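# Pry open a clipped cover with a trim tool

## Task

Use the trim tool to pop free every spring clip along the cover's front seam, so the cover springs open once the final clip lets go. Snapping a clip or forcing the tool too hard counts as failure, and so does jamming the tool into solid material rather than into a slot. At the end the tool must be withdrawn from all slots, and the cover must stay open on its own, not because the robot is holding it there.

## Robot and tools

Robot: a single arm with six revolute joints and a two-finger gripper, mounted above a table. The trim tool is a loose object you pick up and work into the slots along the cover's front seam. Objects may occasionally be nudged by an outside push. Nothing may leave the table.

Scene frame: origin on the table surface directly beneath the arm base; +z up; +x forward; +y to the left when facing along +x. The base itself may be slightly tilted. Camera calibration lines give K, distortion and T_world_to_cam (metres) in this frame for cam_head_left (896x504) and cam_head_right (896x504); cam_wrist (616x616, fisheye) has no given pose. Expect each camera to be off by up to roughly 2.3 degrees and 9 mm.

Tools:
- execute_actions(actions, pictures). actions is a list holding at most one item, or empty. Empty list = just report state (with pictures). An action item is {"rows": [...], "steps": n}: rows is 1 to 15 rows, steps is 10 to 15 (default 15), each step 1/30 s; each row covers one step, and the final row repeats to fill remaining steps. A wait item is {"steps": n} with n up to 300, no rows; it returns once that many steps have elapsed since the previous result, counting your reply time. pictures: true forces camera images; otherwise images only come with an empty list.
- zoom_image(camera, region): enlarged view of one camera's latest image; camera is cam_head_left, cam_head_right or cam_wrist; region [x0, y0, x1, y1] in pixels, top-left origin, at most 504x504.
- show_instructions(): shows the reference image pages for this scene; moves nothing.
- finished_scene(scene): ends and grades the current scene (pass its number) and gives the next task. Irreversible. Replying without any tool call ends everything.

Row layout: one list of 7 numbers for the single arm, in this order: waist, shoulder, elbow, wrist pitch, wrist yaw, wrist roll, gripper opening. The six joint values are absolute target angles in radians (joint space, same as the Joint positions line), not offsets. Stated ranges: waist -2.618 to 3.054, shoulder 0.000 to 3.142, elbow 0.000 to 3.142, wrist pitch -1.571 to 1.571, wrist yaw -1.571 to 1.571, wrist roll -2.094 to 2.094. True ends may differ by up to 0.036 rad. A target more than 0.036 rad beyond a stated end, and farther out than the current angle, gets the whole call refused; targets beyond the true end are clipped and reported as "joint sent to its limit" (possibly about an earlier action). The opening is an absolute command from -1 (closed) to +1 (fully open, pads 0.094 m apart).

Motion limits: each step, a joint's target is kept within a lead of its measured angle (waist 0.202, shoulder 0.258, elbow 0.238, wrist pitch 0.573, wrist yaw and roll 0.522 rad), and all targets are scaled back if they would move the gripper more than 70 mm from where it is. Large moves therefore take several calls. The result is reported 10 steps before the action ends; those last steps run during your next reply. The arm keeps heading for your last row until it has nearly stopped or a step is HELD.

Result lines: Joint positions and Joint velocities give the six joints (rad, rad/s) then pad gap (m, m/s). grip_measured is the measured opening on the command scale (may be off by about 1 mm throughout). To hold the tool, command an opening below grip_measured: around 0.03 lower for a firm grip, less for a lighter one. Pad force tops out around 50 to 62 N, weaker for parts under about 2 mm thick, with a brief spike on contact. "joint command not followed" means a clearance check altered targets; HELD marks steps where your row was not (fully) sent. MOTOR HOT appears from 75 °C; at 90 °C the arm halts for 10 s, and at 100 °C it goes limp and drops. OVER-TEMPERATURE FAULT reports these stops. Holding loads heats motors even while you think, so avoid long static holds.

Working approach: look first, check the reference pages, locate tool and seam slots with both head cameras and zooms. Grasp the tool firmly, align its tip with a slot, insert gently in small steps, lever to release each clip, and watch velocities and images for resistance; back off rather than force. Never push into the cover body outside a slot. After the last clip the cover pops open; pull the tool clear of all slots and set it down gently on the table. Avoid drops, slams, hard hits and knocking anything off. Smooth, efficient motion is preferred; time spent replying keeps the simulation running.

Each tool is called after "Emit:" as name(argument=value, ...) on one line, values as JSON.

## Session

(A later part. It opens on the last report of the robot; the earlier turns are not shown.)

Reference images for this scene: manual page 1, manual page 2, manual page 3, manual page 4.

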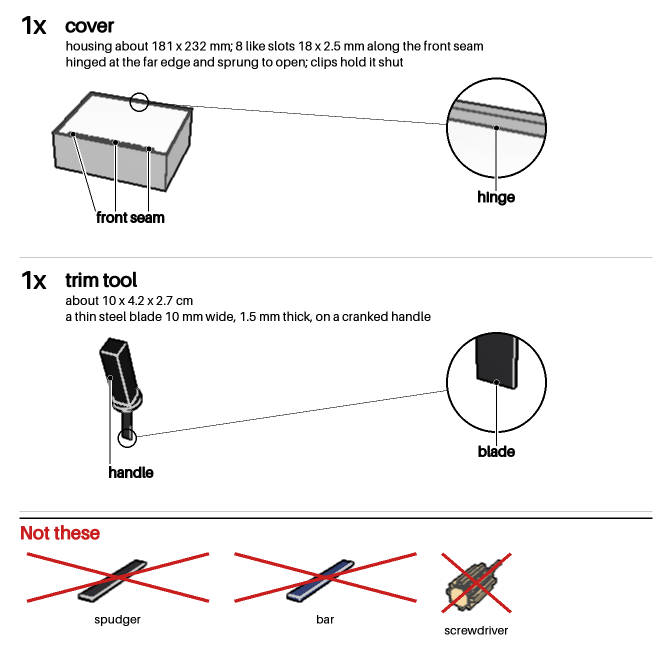

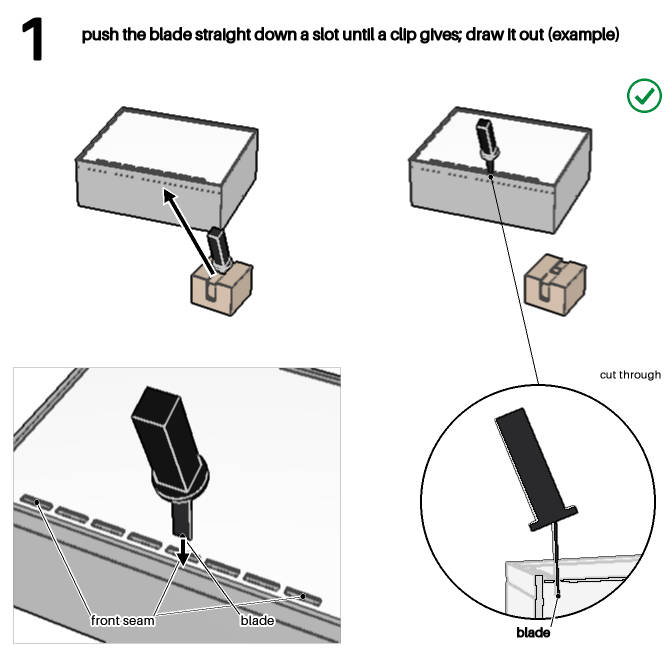

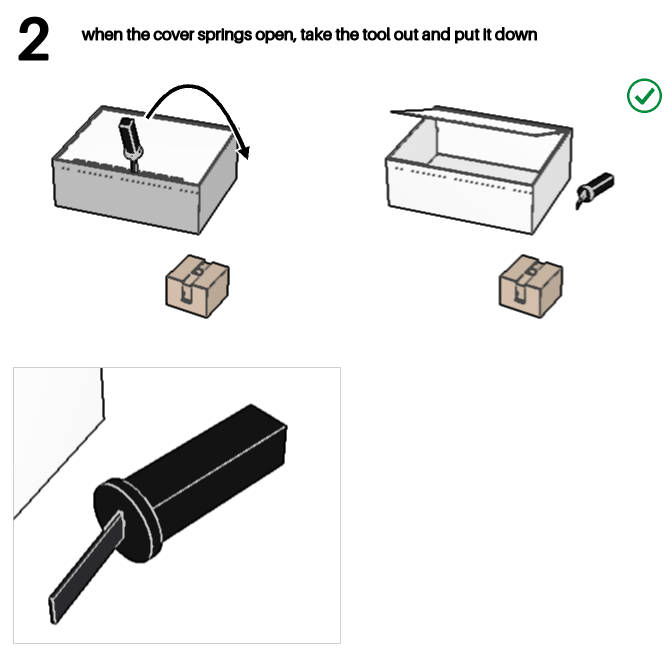

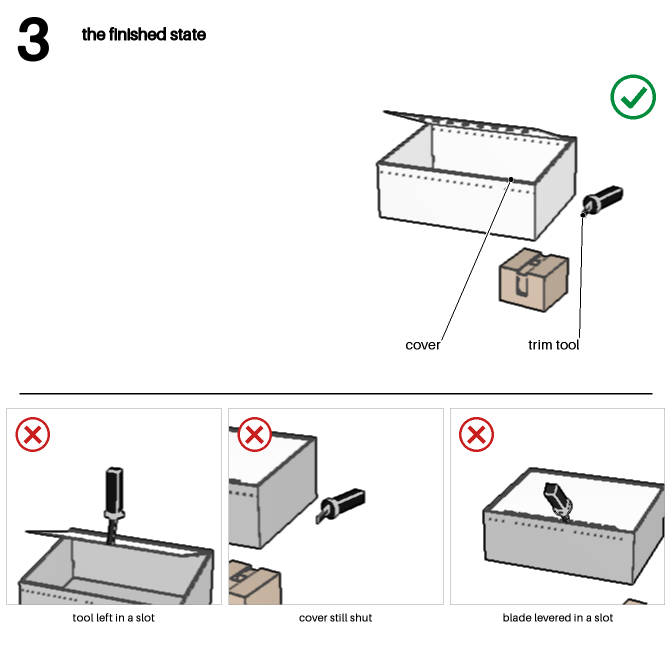

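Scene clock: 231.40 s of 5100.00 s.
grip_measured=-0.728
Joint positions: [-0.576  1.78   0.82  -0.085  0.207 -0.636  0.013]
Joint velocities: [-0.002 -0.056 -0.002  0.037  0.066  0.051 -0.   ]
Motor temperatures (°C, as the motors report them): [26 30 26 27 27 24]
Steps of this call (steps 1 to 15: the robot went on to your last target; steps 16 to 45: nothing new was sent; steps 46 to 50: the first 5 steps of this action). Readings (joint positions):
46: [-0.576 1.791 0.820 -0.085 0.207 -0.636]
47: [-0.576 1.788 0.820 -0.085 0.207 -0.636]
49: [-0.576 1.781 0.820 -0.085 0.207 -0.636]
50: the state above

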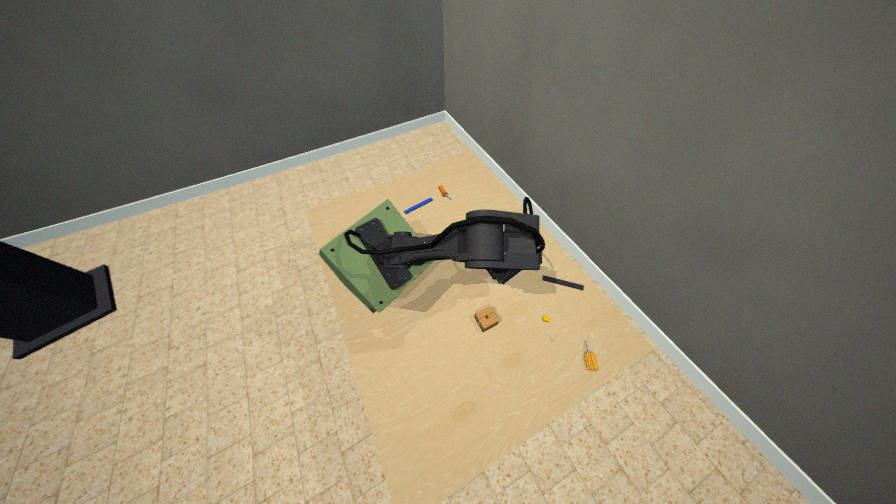

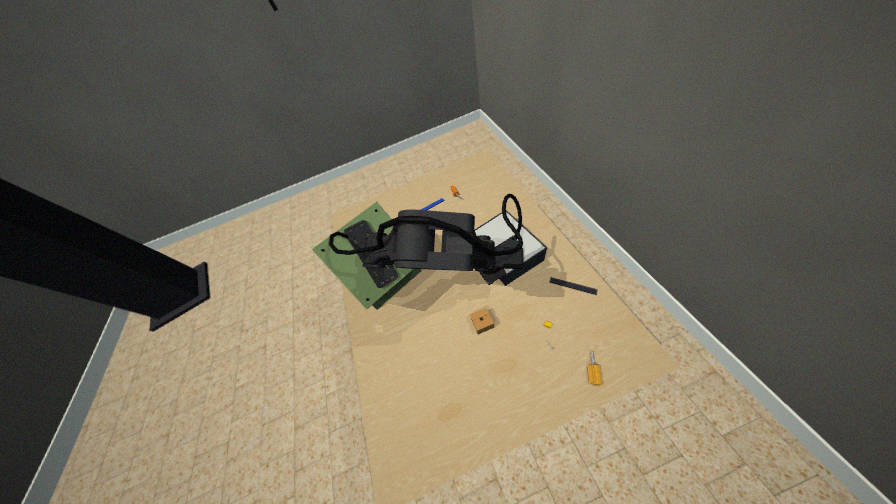

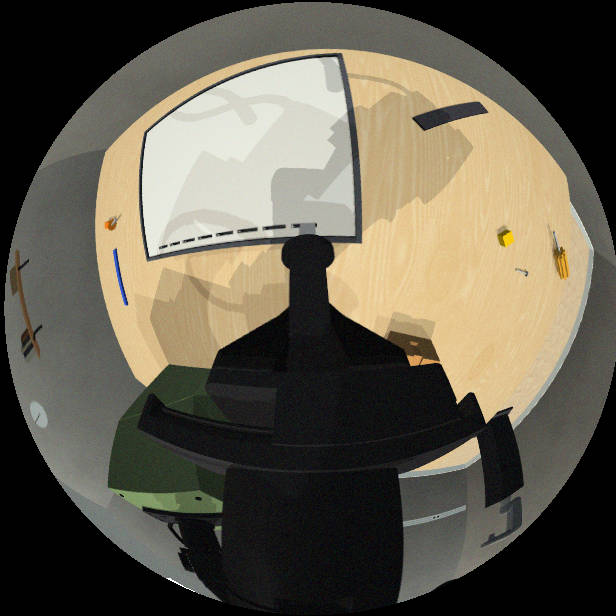

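Emit:
execute_actions(actions=[{"rows": [[-0.548,1.76,0.835,-0.075,0.197,-0.645,-0.77],[-0.548,1.76,0.835,-0.075,0.197,-0.645,-0.77],[-0.554,1.76,0.835,-0.075,0.197,-0.645,-0.77]], "steps": 15}])

Emit:
execute_actions(actions=[])

Emit:
zoom_image(camera="cam_wrist", region=[260,190,360,250])

Scene clock: 231.90 s of 5100.00 s.
grip_measured=-0.728
Joint positions: [-0.573  1.779  0.82  -0.085  0.207 -0.636  0.013]
Joint velocities: [ 0.002 -0.002  0.007 -0.007  0.037  0.022  0.   ]
Motor temperatures (°C, as the motors report them): [26 30 26 27 27 24]
Steps of this call (steps 1 to 10: the last 10 steps of your previous action; steps 11 to 15: the first 5 steps of this action). Readings (joint positions):
11: [-0.575 1.779 0.820 -0.085 0.207 -0.636]
12: [-0.574 1.779 0.820 -0.085 0.207 -0.636]
14: [-0.573 1.779 0.820 -0.085 0.207 -0.636]
15: the state above

Scene clock: 232.23 s of 5100.00 s.
grip_measured=-0.728
Joint positions: [-0.573  1.779  0.82  -0.085  0.207 -0.636  0.013]
Joint velocities: [-0.002 -0.007 -0.017 -0.081 -0.007 -0.037 -0.001]
Motor temperatures (°C, as the motors report them): [26 30 26 27 27 24]
Kept back: nothing.
Steps of this call (steps 1 to 10: the last 10 steps of your previous action). Readings (joint positions):
1: [-0.573 1.779 0.820 -0.085 0.207 -0.636]
2: [-0.573 1.779 0.820 -0.085 0.207 -0.636]
4: [-0.573 1.779 0.820 -0.085 0.207 -0.636]
8: [-0.573 1.779 0.820 -0.085 0.207 -0.636]
10: the state above

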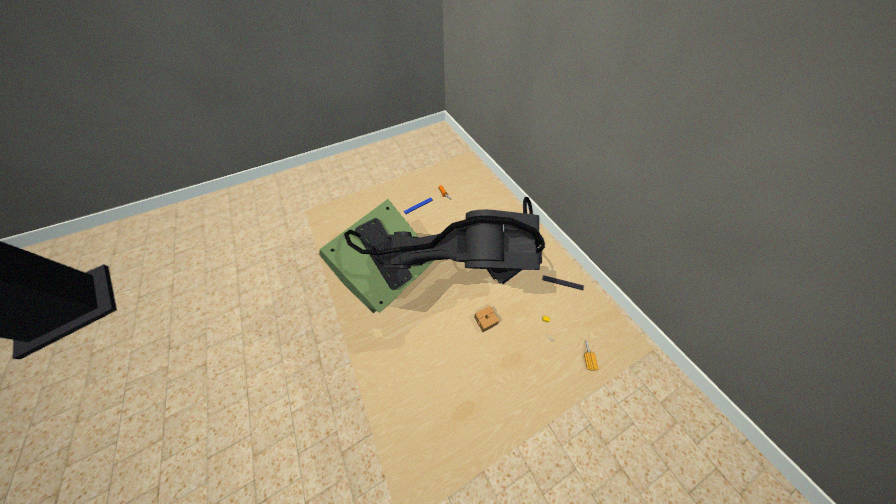

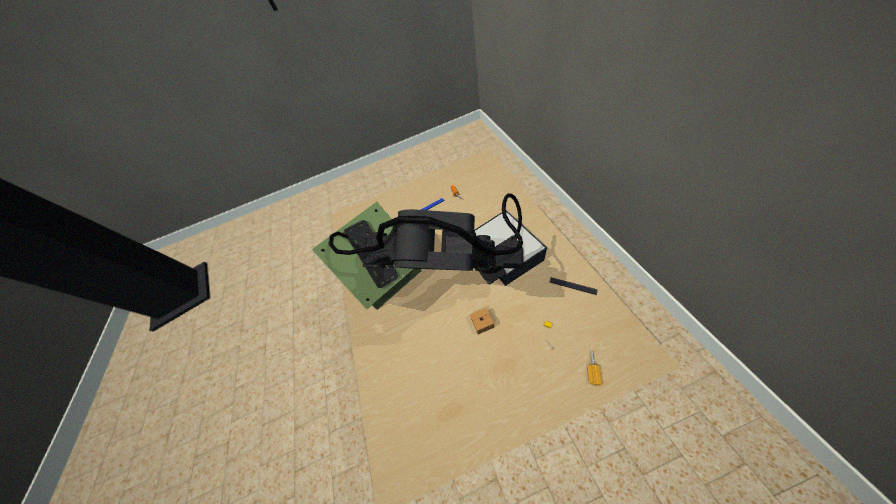

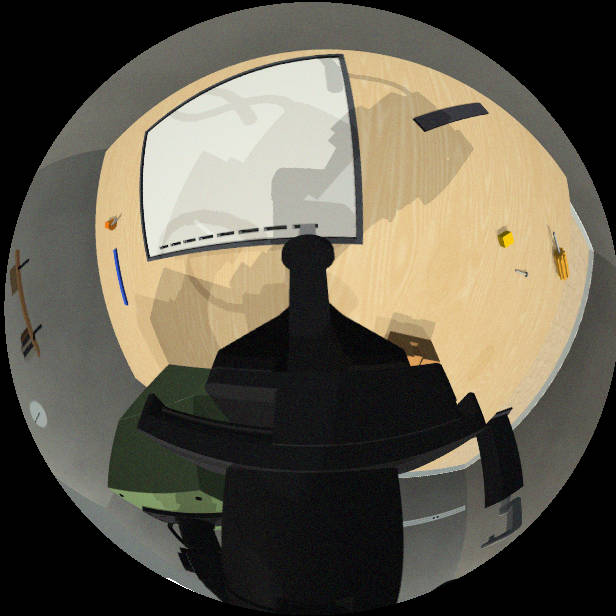

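Region (260, 190, 360, 250) of cam_wrist's 616x616 image, scaled by 5.040, with more detail than that image has; it fills the top 302 rows of this view, and the rest is white.

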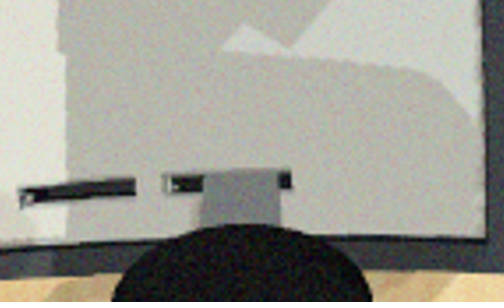

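Emit:
execute_actions(actions=[{"rows": [[-0.548,1.76,0.835,-0.075,0.197,-0.645,-0.77],[-0.548,1.76,0.835,-0.075,0.197,-0.645,-0.77],[-0.548,1.81,0.835,-0.075,0.197,-0.645,-0.77],[-0.554,1.79,0.835,-0.075,0.197,-0.645,-0.77]], "steps": 15}])

Emit:
execute_actions(actions=[])

Emit:
zoom_image(camera="cam_wrist", region=[260,190,360,250])

Scene clock: 232.90 s of 5100.00 s.
grip_measured=-0.728
Joint positions: [-0.573  1.78   0.82  -0.086  0.207 -0.636  0.013]
Joint velocities: [-0.007  0.007  0.002 -0.051 -0.037 -0.037 -0.   ]
Motor temperatures (°C, as the motors report them): [26 30 26 27 27 24]
Steps of this call (steps 1 to 15: the robot went on to your last target; steps 16 to 20: the first 5 steps of this action). Readings (joint positions):
16: [-0.573 1.779 0.820 -0.085 0.207 -0.636]
17: [-0.573 1.779 0.820 -0.085 0.207 -0.636]
19: [-0.573 1.780 0.820 -0.085 0.207 -0.636]
20: the state above

Scene clock: 233.23 s of 5100.00 s.
grip_measured=-0.728
Joint positions: [-0.573  1.78   0.82  -0.086  0.207 -0.636  0.013]
Joint velocities: [-0.017 -0.002  0.002 -0.022  0.007 -0.051  0.   ]
Motor temperatures (°C, as the motors report them): [26 30 26 27 27 24]
Kept back: nothing.
Steps of this call (steps 1 to 10: the last 10 steps of your previous action). Readings (joint positions):
1: [-0.573 1.780 0.820 -0.086 0.207 -0.636]
2: [-0.573 1.780 0.820 -0.086 0.207 -0.636]
4: [-0.573 1.780 0.820 -0.086 0.207 -0.636]
8: [-0.573 1.780 0.820 -0.086 0.207 -0.636]
10: the state above

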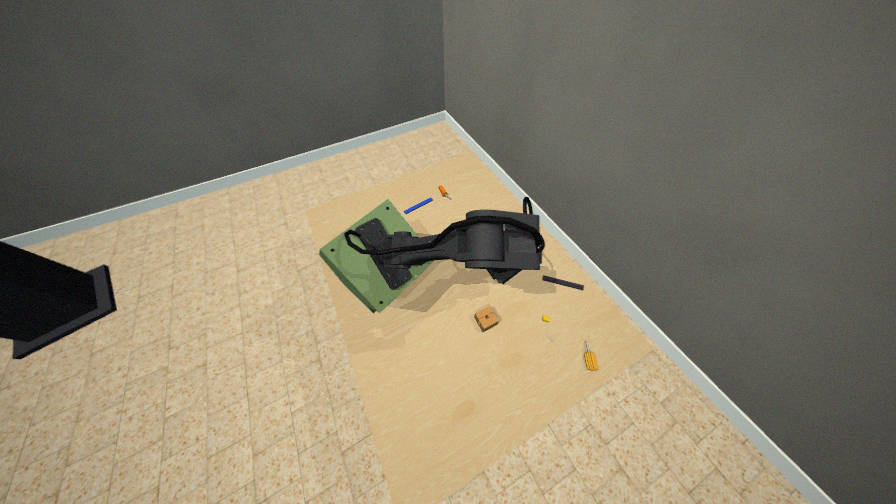

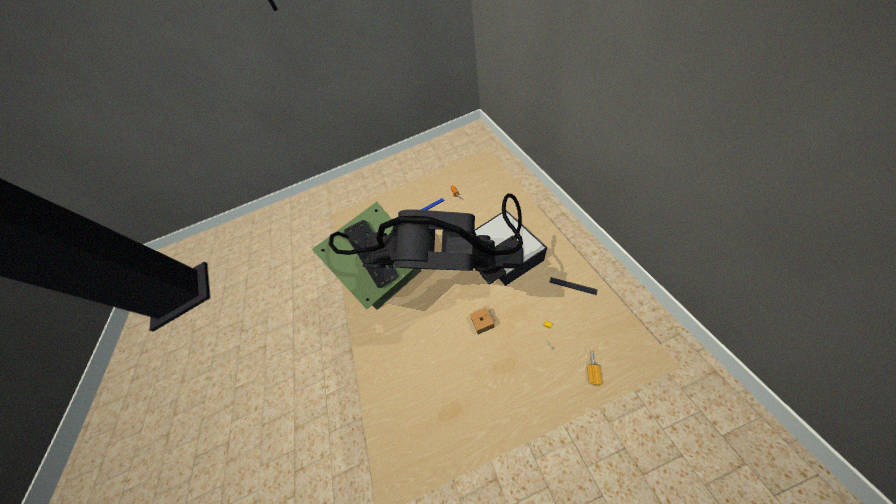

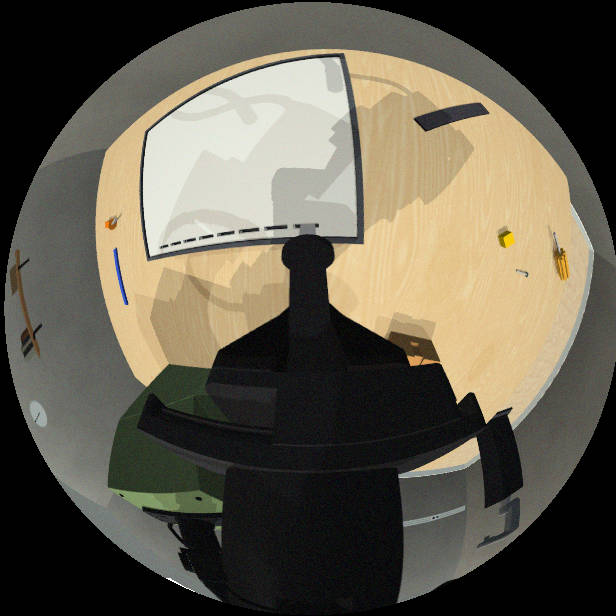

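Region (260, 190, 360, 250) of cam_wrist's 616x616 image, scaled by 5.040, with more detail than that image has; it fills the top 302 rows of this view, and the rest is white.

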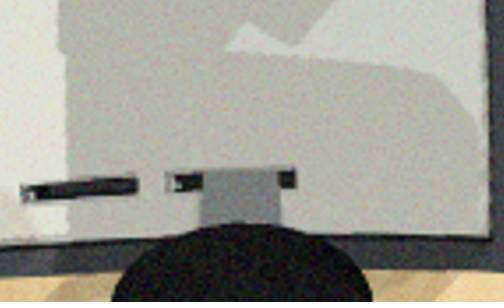

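Emit:
execute_actions(actions=[{"rows": [[-0.575,1.81,0.835,-0.066,0.197,-0.645,-0.77],[-0.575,1.812,0.835,-0.064,0.197,-0.645,-0.77],[-0.575,1.814,0.835,-0.062,0.197,-0.645,-0.77],[-0.575,1.816,0.835,-0.06,0.197,-0.645,-0.77],[-0.575,1.818,0.835,-0.058,0.197,-0.645,-0.77],[-0.575,1.82,0.835,-0.056,0.197,-0.645,-0.77],[-0.575,1.822,0.835,-0.054,0.197,-0.645,-0.77],[-0.575,1.824,0.835,-0.052,0.197,-0.645,-0.77],[-0.575,1.826,0.835,-0.050,0.197,-0.645,-0.77],[-0.575,1.828,0.835,-0.048,0.197,-0.645,-0.77]], "steps": 15}])

Emit:
execute_actions(actions=[])

Emit:
zoom_image(camera="cam_wrist", region=[260,190,360,250])

Scene clock: 234.17 s of 5100.00 s.
grip_measured=-0.728
Joint positions: [-0.573  1.795  0.82  -0.081  0.207 -0.636  0.013]
Joint velocities: [-0.007  0.032  0.002  0.037 -0.066  0.081  0.001]
Motor temperatures (°C, as the motors report them): [26 30 26 27 27 24]
Steps of this call (steps 1 to 15: the robot went on to your last target; steps 16 to 23: nothing new was sent; steps 24 to 28: the first 5 steps of this action). Readings (joint positions):
24: [-0.573 1.782 0.820 -0.085 0.207 -0.636]
25: [-0.573 1.785 0.820 -0.084 0.207 -0.636]
27: [-0.573 1.793 0.820 -0.083 0.207 -0.636]
28: the state above

Scene clock: 234.50 s of 5100.00 s.
grip_measured=-0.728
Joint positions: [-0.573  1.795  0.82  -0.079  0.207 -0.637  0.013]
Joint velocities: [ 0.007 -0.002 -0.007  0.037  0.037 -0.051 -0.001]
Motor temperatures (°C, as the motors report them): [26 30 26 27 27 24]
Kept back: nothing.
Steps of this call (steps 1 to 10: the last 10 steps of your previous action). Readings (joint positions):
1: [-0.573 1.795 0.820 -0.080 0.207 -0.636]
2: [-0.573 1.795 0.820 -0.080 0.207 -0.636]
4: [-0.573 1.795 0.820 -0.079 0.207 -0.636]
8: [-0.573 1.795 0.820 -0.079 0.207 -0.637]
10: the state above

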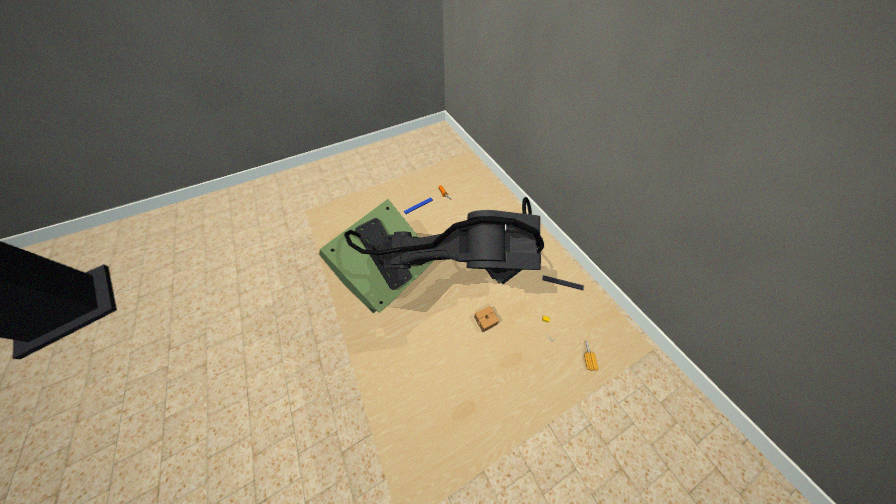

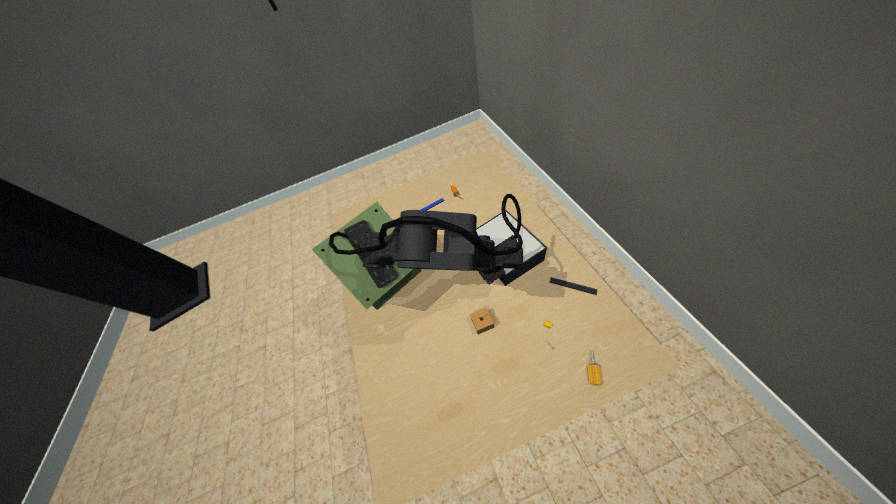

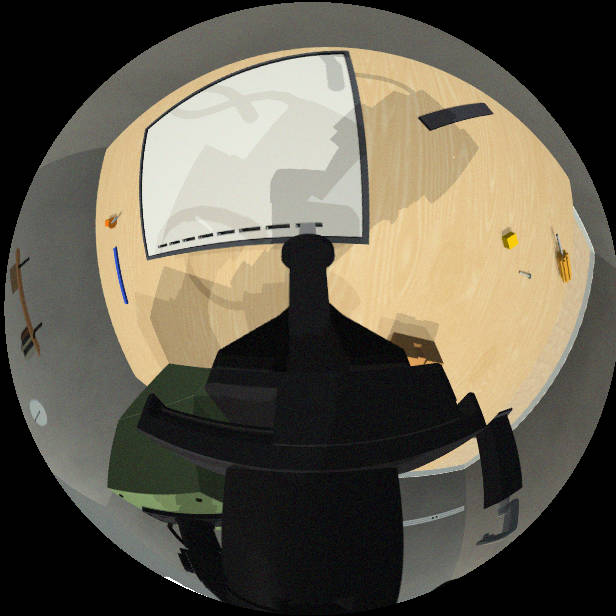

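Region (260, 190, 360, 250) of cam_wrist's 616x616 image, scaled by 5.040, with more detail than that image has; it fills the top 302 rows of this view, and the rest is white.

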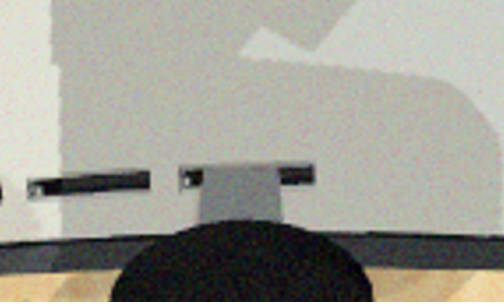

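Emit:
execute_actions(actions=[{"rows": [[-0.575,1.783,0.835,-0.09,0.197,-0.645,-0.77],[-0.575,1.778,0.835,-0.096,0.197,-0.645,-0.77],[-0.575,1.773,0.835,-0.102,0.197,-0.645,-0.77],[-0.575,1.768,0.835,-0.108,0.197,-0.645,-0.77],[-0.575,1.763,0.835,-0.114,0.197,-0.645,-0.77],[-0.575,1.758,0.835,-0.118,0.197,-0.645,-0.77],[-0.575,1.753,0.835,-0.118,0.197,-0.645,-0.77]], "steps": 15}])

Emit:
execute_actions(actions=[])

Emit:
zoom_image(camera="cam_wrist", region=[260,190,360,250])

Scene clock: 235.70 s of 5100.00 s.
grip_measured=-0.728
Joint positions: [-0.573  1.787  0.82  -0.086  0.204 -0.637  0.013]
Joint velocities: [-0.012 -0.11   0.012 -0.037 -0.095  0.022  0.001]
Motor temperatures (°C, as the motors report them): [26 30 26 27 27 24]
Steps of this call (steps 1 to 15: the robot went on to your last target; steps 16 to 31: nothing new was sent; steps 32 to 36: the first 5 steps of this action). Readings (joint positions):
32: [-0.573 1.795 0.820 -0.079 0.207 -0.637]
33: [-0.573 1.795 0.820 -0.080 0.207 -0.637]
35: [-0.573 1.791 0.820 -0.083 0.206 -0.637]
36: the state above

Scene clock: 236.03 s of 5100.00 s.
grip_measured=-0.728
Joint positions: [-0.573  1.768  0.82  -0.094  0.191 -0.639  0.013]
Joint velocities: [-0.007  0.012 -0.012  0.007  0.037 -0.022  0.   ]
Motor temperatures (°C, as the motors report them): [26 30 26 27 27 24]
Kept back: nothing.
Steps of this call (steps 1 to 10: the last 10 steps of your previous action). Readings (joint positions):
1: [-0.573 1.783 0.820 -0.086 0.201 -0.637]
2: [-0.573 1.777 0.820 -0.086 0.197 -0.637]
4: [-0.573 1.769 0.820 -0.092 0.192 -0.639]
8: [-0.573 1.768 0.820 -0.094 0.191 -0.639]
10: the state above

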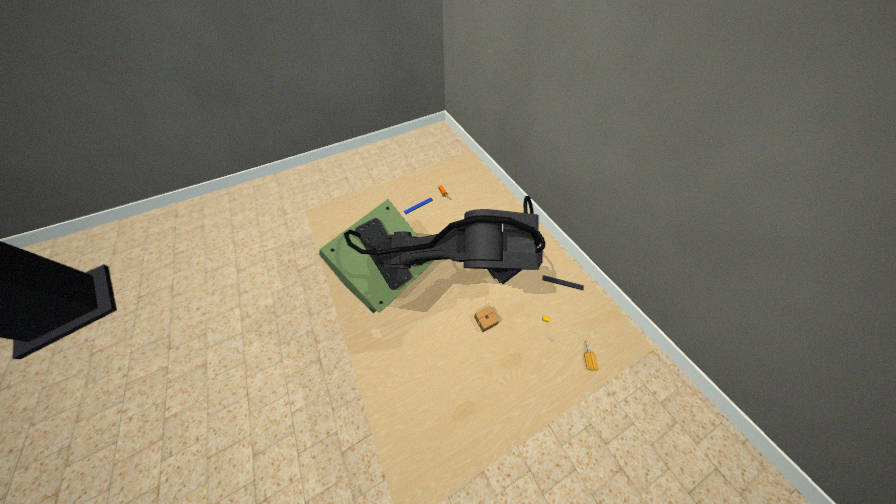

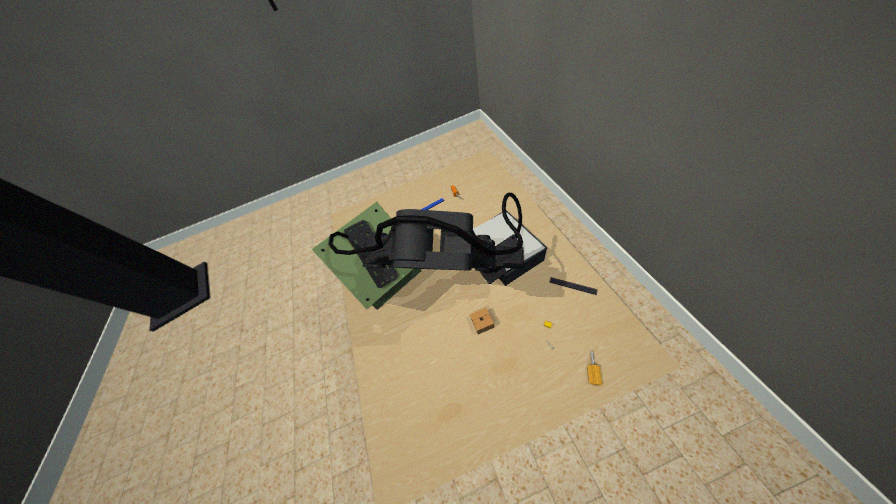

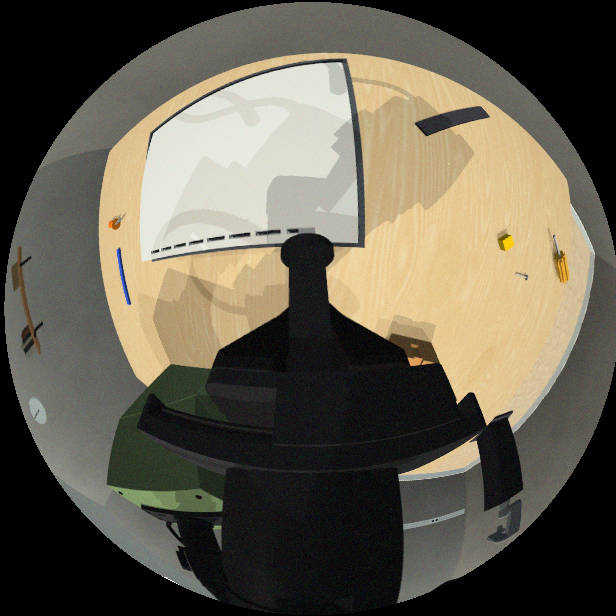

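Region (260, 190, 360, 250) of cam_wrist's 616x616 image, scaled by 5.040, with more detail than that image has; it fills the top 302 rows of this view, and the rest is white.

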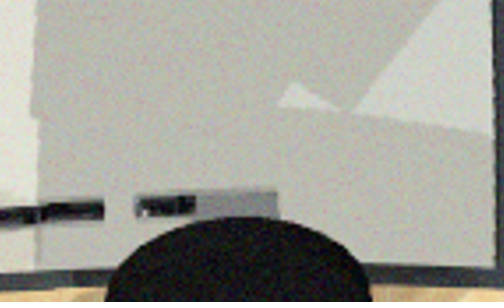

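Emit:
execute_actions(actions=[{"rows": [[-0.575,1.74,0.835,-0.12,0.197,-0.645,-0.77],[-0.575,1.73,0.835,-0.125,0.197,-0.645,-0.77],[-0.575,1.72,0.835,-0.13,0.197,-0.645,-0.77]], "steps": 15}])

Emit:
execute_actions(actions=[])

Emit:
zoom_image(camera="cam_wrist", region=[230,170,390,350])

Scene clock: 236.90 s of 5100.00 s.
grip_measured=-0.728
Joint positions: [-0.573  1.746  0.82  -0.113  0.178 -0.643  0.013]
Joint velocities: [ 0.002 -0.125 -0.007 -0.095 -0.095 -0.037  0.   ]
Motor temperatures (°C, as the motors report them): [26 30 26 27 27 24]
Steps of this call (steps 1 to 21: the robot went on to your last target; steps 22 to 26: the first 5 steps of this action). Readings (joint positions):
22: [-0.573 1.767 0.820 -0.095 0.190 -0.639]
23: [-0.573 1.764 0.820 -0.097 0.189 -0.639]
25: [-0.573 1.752 0.820 -0.108 0.182 -0.641]
26: the state above

Scene clock: 237.23 s of 5100.00 s.
grip_measured=-0.728
Joint positions: [-0.573  1.74   0.82  -0.12   0.174 -0.644  0.013]
Joint velocities: [ 0.012 -0.012  0.012  0.022 -0.022 -0.007 -0.001]
Motor temperatures (°C, as the motors report them): [26 30 26 27 27 24]
Kept back: nothing.
Steps of this call (steps 1 to 10: the last 10 steps of your previous action). Readings (joint positions):
1: [-0.573 1.743 0.820 -0.117 0.176 -0.644]
2: [-0.573 1.741 0.820 -0.119 0.175 -0.644]
4: [-0.573 1.740 0.820 -0.120 0.174 -0.644]
8: [-0.573 1.740 0.820 -0.120 0.174 -0.644]
10: the state above

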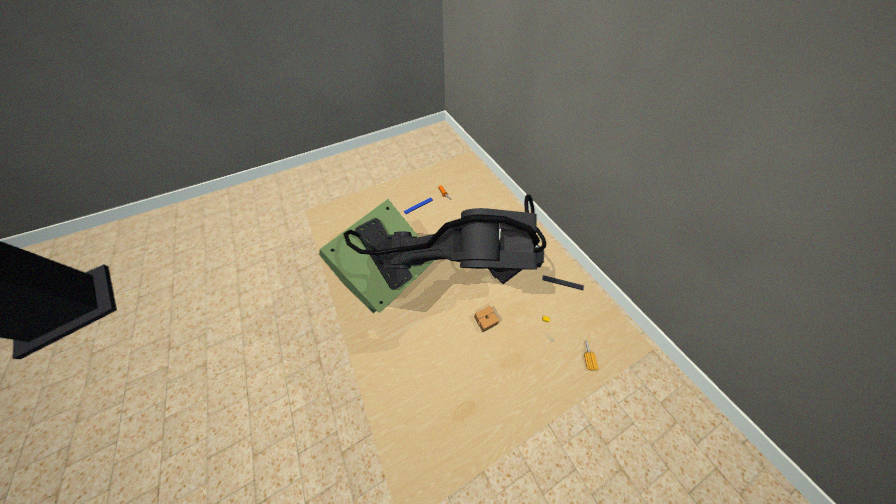

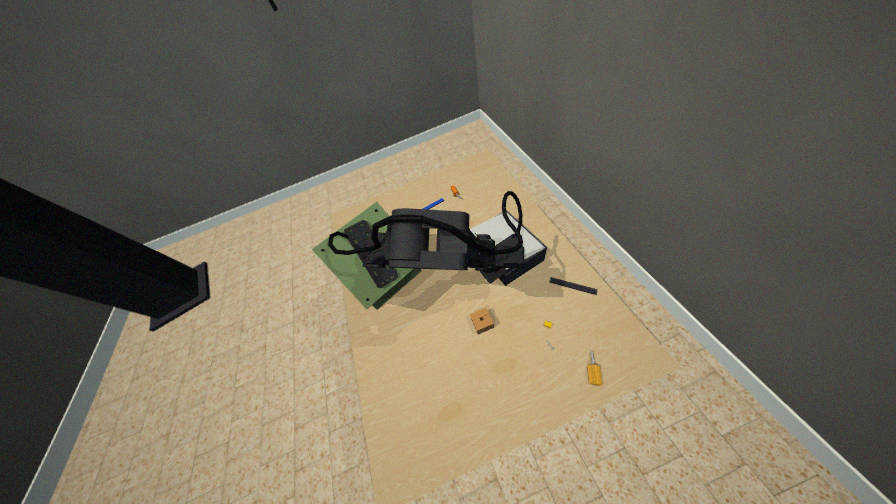

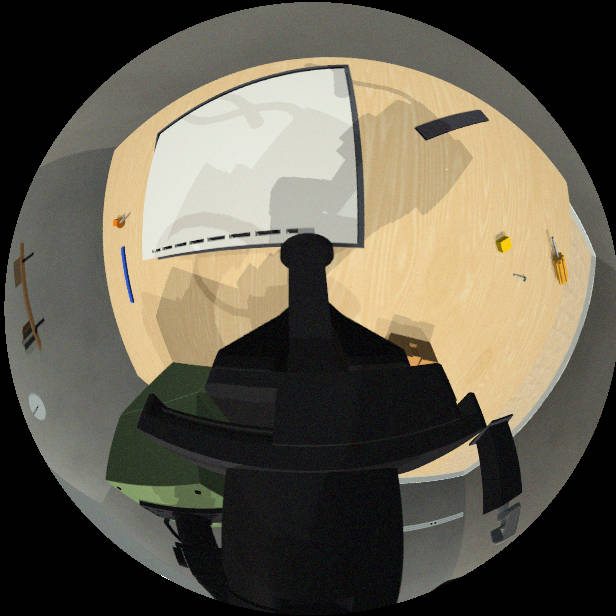

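Region (230, 170, 390, 350) of cam_wrist's 616x616 image, scaled by 2.800, with more detail than that image has.

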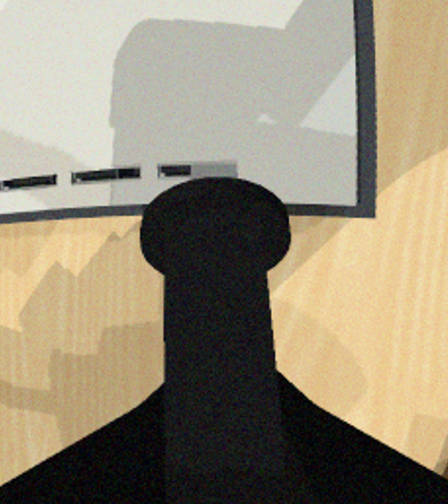

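Emit:
zoom_image(camera="cam_head_right", region=[450,200,570,300])

Region (450, 200, 570, 300) of cam_head_right's 896x504 image, scaled by 4.200, with more detail than that image has.

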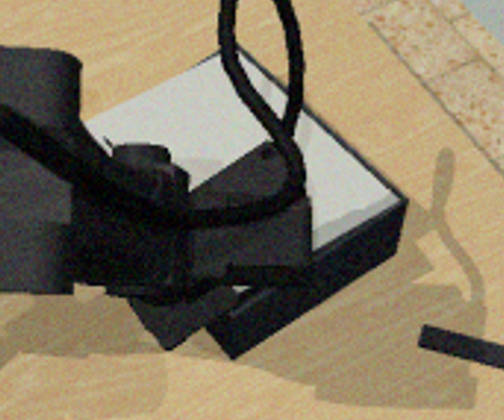

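Emit:
execute_actions(actions=[{"rows": [[-0.545,1.765,0.835,-0.09,0.21,-0.63,-0.77],[-0.545,1.772,0.835,-0.085,0.22,-0.625,-0.77],[-0.547,1.776,0.835,-0.081,0.23,-0.625,-0.77]], "steps": 15}])

Emit:
execute_actions(actions=[])

Emit:
zoom_image(camera="cam_wrist", region=[260,190,360,250])

Scene clock: 242.97 s of 5100.00 s.
grip_measured=-0.728
Joint positions: [-0.558  1.755  0.82  -0.102  0.193 -0.639  0.013]
Joint velocities: [ 0.032  0.076 -0.002  0.081  0.139 -0.022 -0.   ]
Motor temperatures (°C, as the motors report them): [26 31 26 27 27 24]
Steps of this call (steps 1 to 15: the robot went on to your last target; steps 16 to 90: nothing new was sent; then 2.57 s passed at rest; steps 91 to 95: the first 5 steps of this action). Readings (joint positions):
91: [-0.571 1.741 0.820 -0.120 0.175 -0.644]
92: [-0.567 1.744 0.820 -0.117 0.179 -0.643]
94: [-0.559 1.752 0.820 -0.106 0.189 -0.640]
95: the state above

Scene clock: 243.30 s of 5100.00 s.
grip_measured=-0.728
Joint positions: [-0.558  1.759  0.82  -0.097  0.198 -0.638  0.013]
Joint velocities: [-0.017 -0.017  0.002 -0.022 -0.007  0.081 -0.001]
Motor temperatures (°C, as the motors report them): [26 31 26 27 27 24]
Kept back: nothing.
Steps of this call (steps 1 to 10: the last 10 steps of your previous action). Readings (joint positions):
1: [-0.558 1.757 0.820 -0.099 0.196 -0.638]
2: [-0.558 1.758 0.820 -0.098 0.197 -0.638]
4: [-0.558 1.759 0.820 -0.097 0.198 -0.638]
8: [-0.558 1.759 0.820 -0.097 0.198 -0.638]
10: the state above

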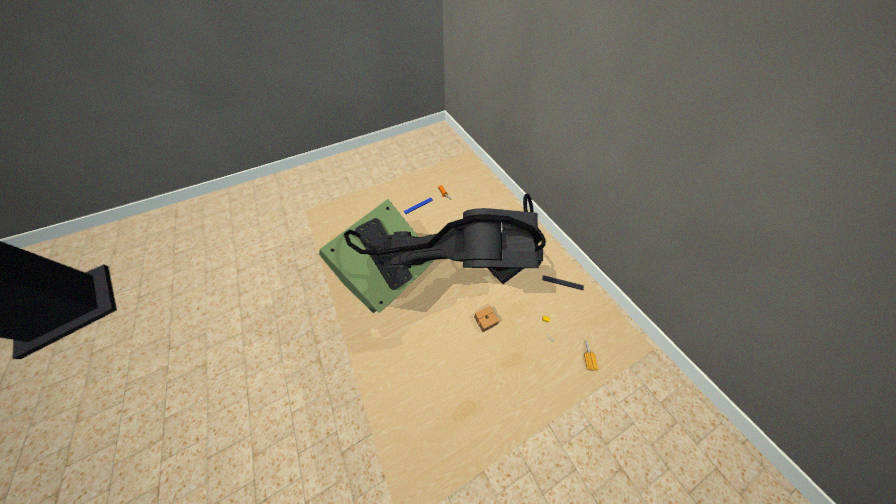

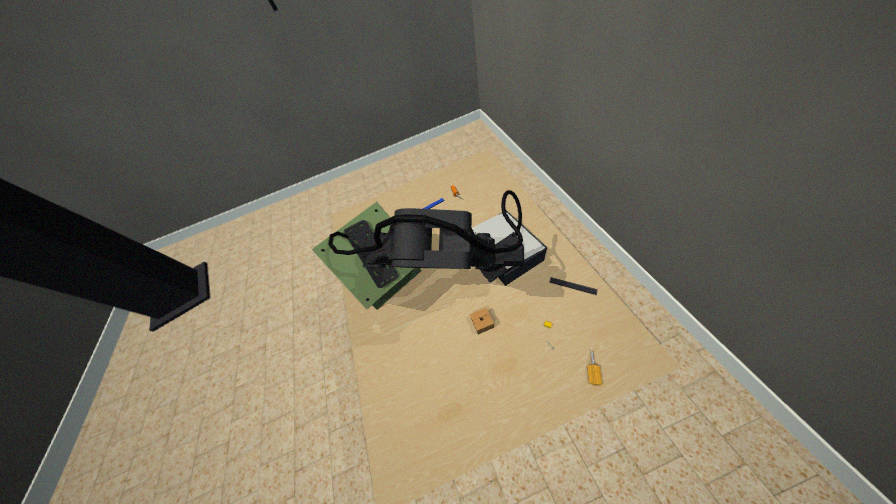

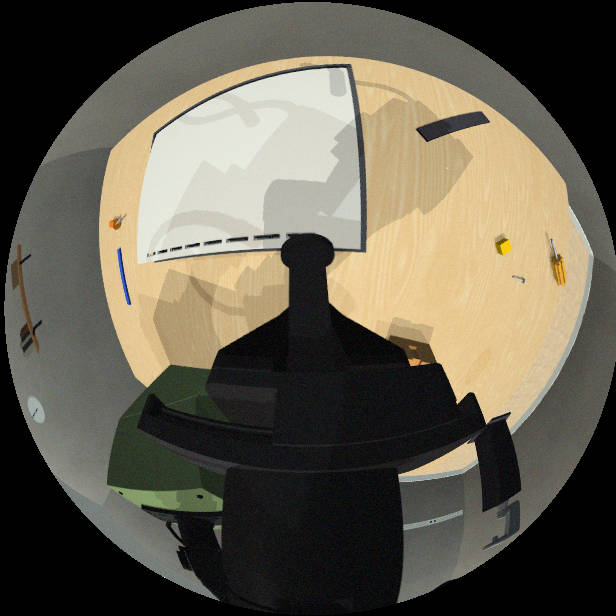

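Region (260, 190, 360, 250) of cam_wrist's 616x616 image, scaled by 5.040, with more detail than that image has; it fills the top 302 rows of this view, and the rest is white.

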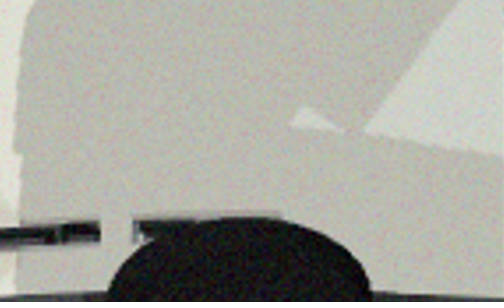

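Emit:
execute_actions(actions=[{"rows": [[-0.572,1.785,0.835,-0.082,0.212,-0.64,-0.77],[-0.574,1.787,0.835,-0.08,0.214,-0.64,-0.77],[-0.576,1.789,0.835,-0.078,0.216,-0.64,-0.77],[-0.578,1.79,0.835,-0.076,0.218,-0.64,-0.77],[-0.58,1.791,0.835,-0.074,0.22,-0.64,-0.77],[-0.582,1.792,0.835,-0.072,0.222,-0.64,-0.77],[-0.584,1.793,0.835,-0.07,0.222,-0.64,-0.77],[-0.586,1.793,0.835,-0.069,0.222,-0.64,-0.77],[-0.587,1.793,0.835,-0.068,0.222,-0.64,-0.77]], "steps": 15}])

Emit:
execute_actions(actions=[])

Emit:
zoom_image(camera="cam_wrist", region=[260,190,360,250])

Scene clock: 245.07 s of 5100.00 s.
grip_measured=-0.728
Joint positions: [-0.562  1.769  0.82  -0.089  0.198 -0.638  0.013]
Joint velocities: [-0.046  0.09  -0.012  0.037 -0.066  0.037  0.   ]
Motor temperatures (°C, as the motors report them): [26 31 26 27 27 24]
Steps of this call (steps 1 to 15: the robot went on to your last target; steps 16 to 48: nothing new was sent; steps 49 to 53: the first 5 steps of this action). Readings (joint positions):
49: [-0.558 1.759 0.820 -0.097 0.198 -0.638]
50: [-0.558 1.761 0.820 -0.097 0.198 -0.638]
52: [-0.560 1.766 0.820 -0.092 0.198 -0.638]
53: the state above

Scene clock: 245.40 s of 5100.00 s.
grip_measured=-0.728
Joint positions: [-0.567  1.777  0.82  -0.08   0.194 -0.638  0.013]
Joint velocities: [ 0.002  0.017 -0.012 -0.051  0.037  0.037 -0.001]
Motor temperatures (°C, as the motors report them): [26 31 26 27 27 24]
Kept back: nothing.
Steps of this call (steps 1 to 10: the last 10 steps of your previous action). Readings (joint positions):
1: [-0.563 1.772 0.820 -0.086 0.198 -0.638]
2: [-0.564 1.774 0.820 -0.084 0.198 -0.638]
4: [-0.566 1.776 0.820 -0.081 0.197 -0.638]
8: [-0.567 1.777 0.820 -0.080 0.194 -0.638]
10: the state above

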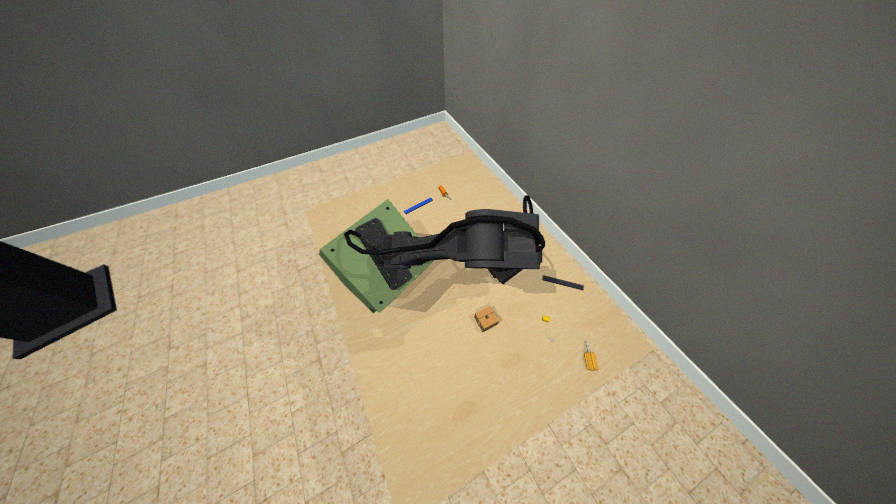

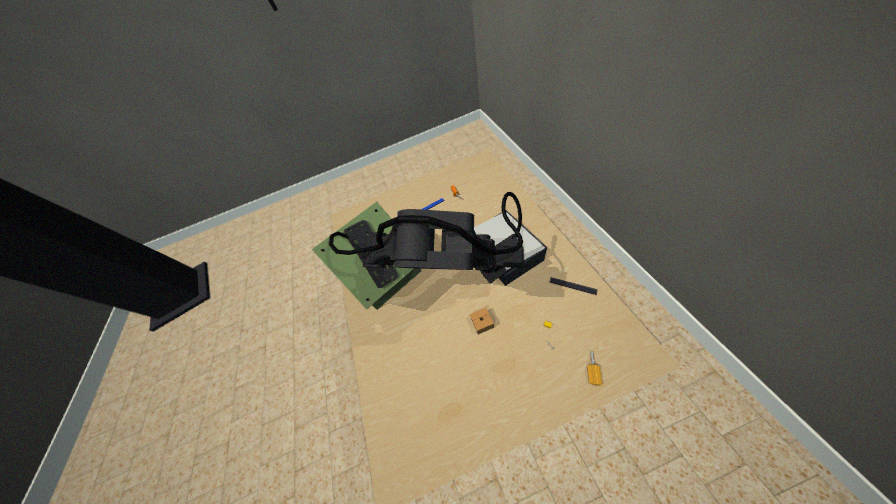

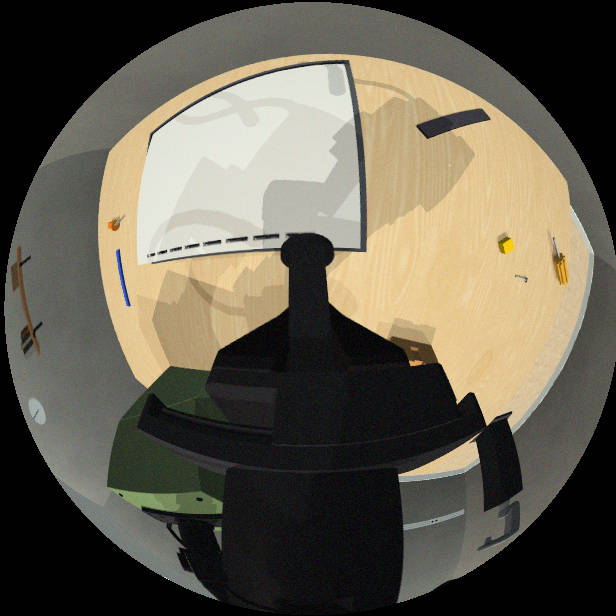

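Region (260, 190, 360, 250) of cam_wrist's 616x616 image, scaled by 5.040, with more detail than that image has; it fills the top 302 rows of this view, and the rest is white.

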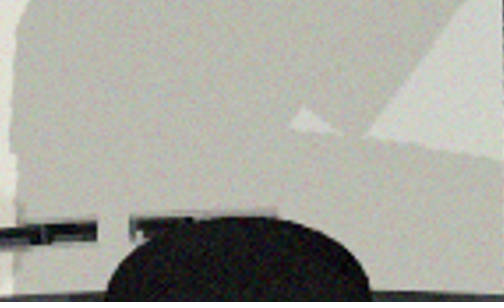

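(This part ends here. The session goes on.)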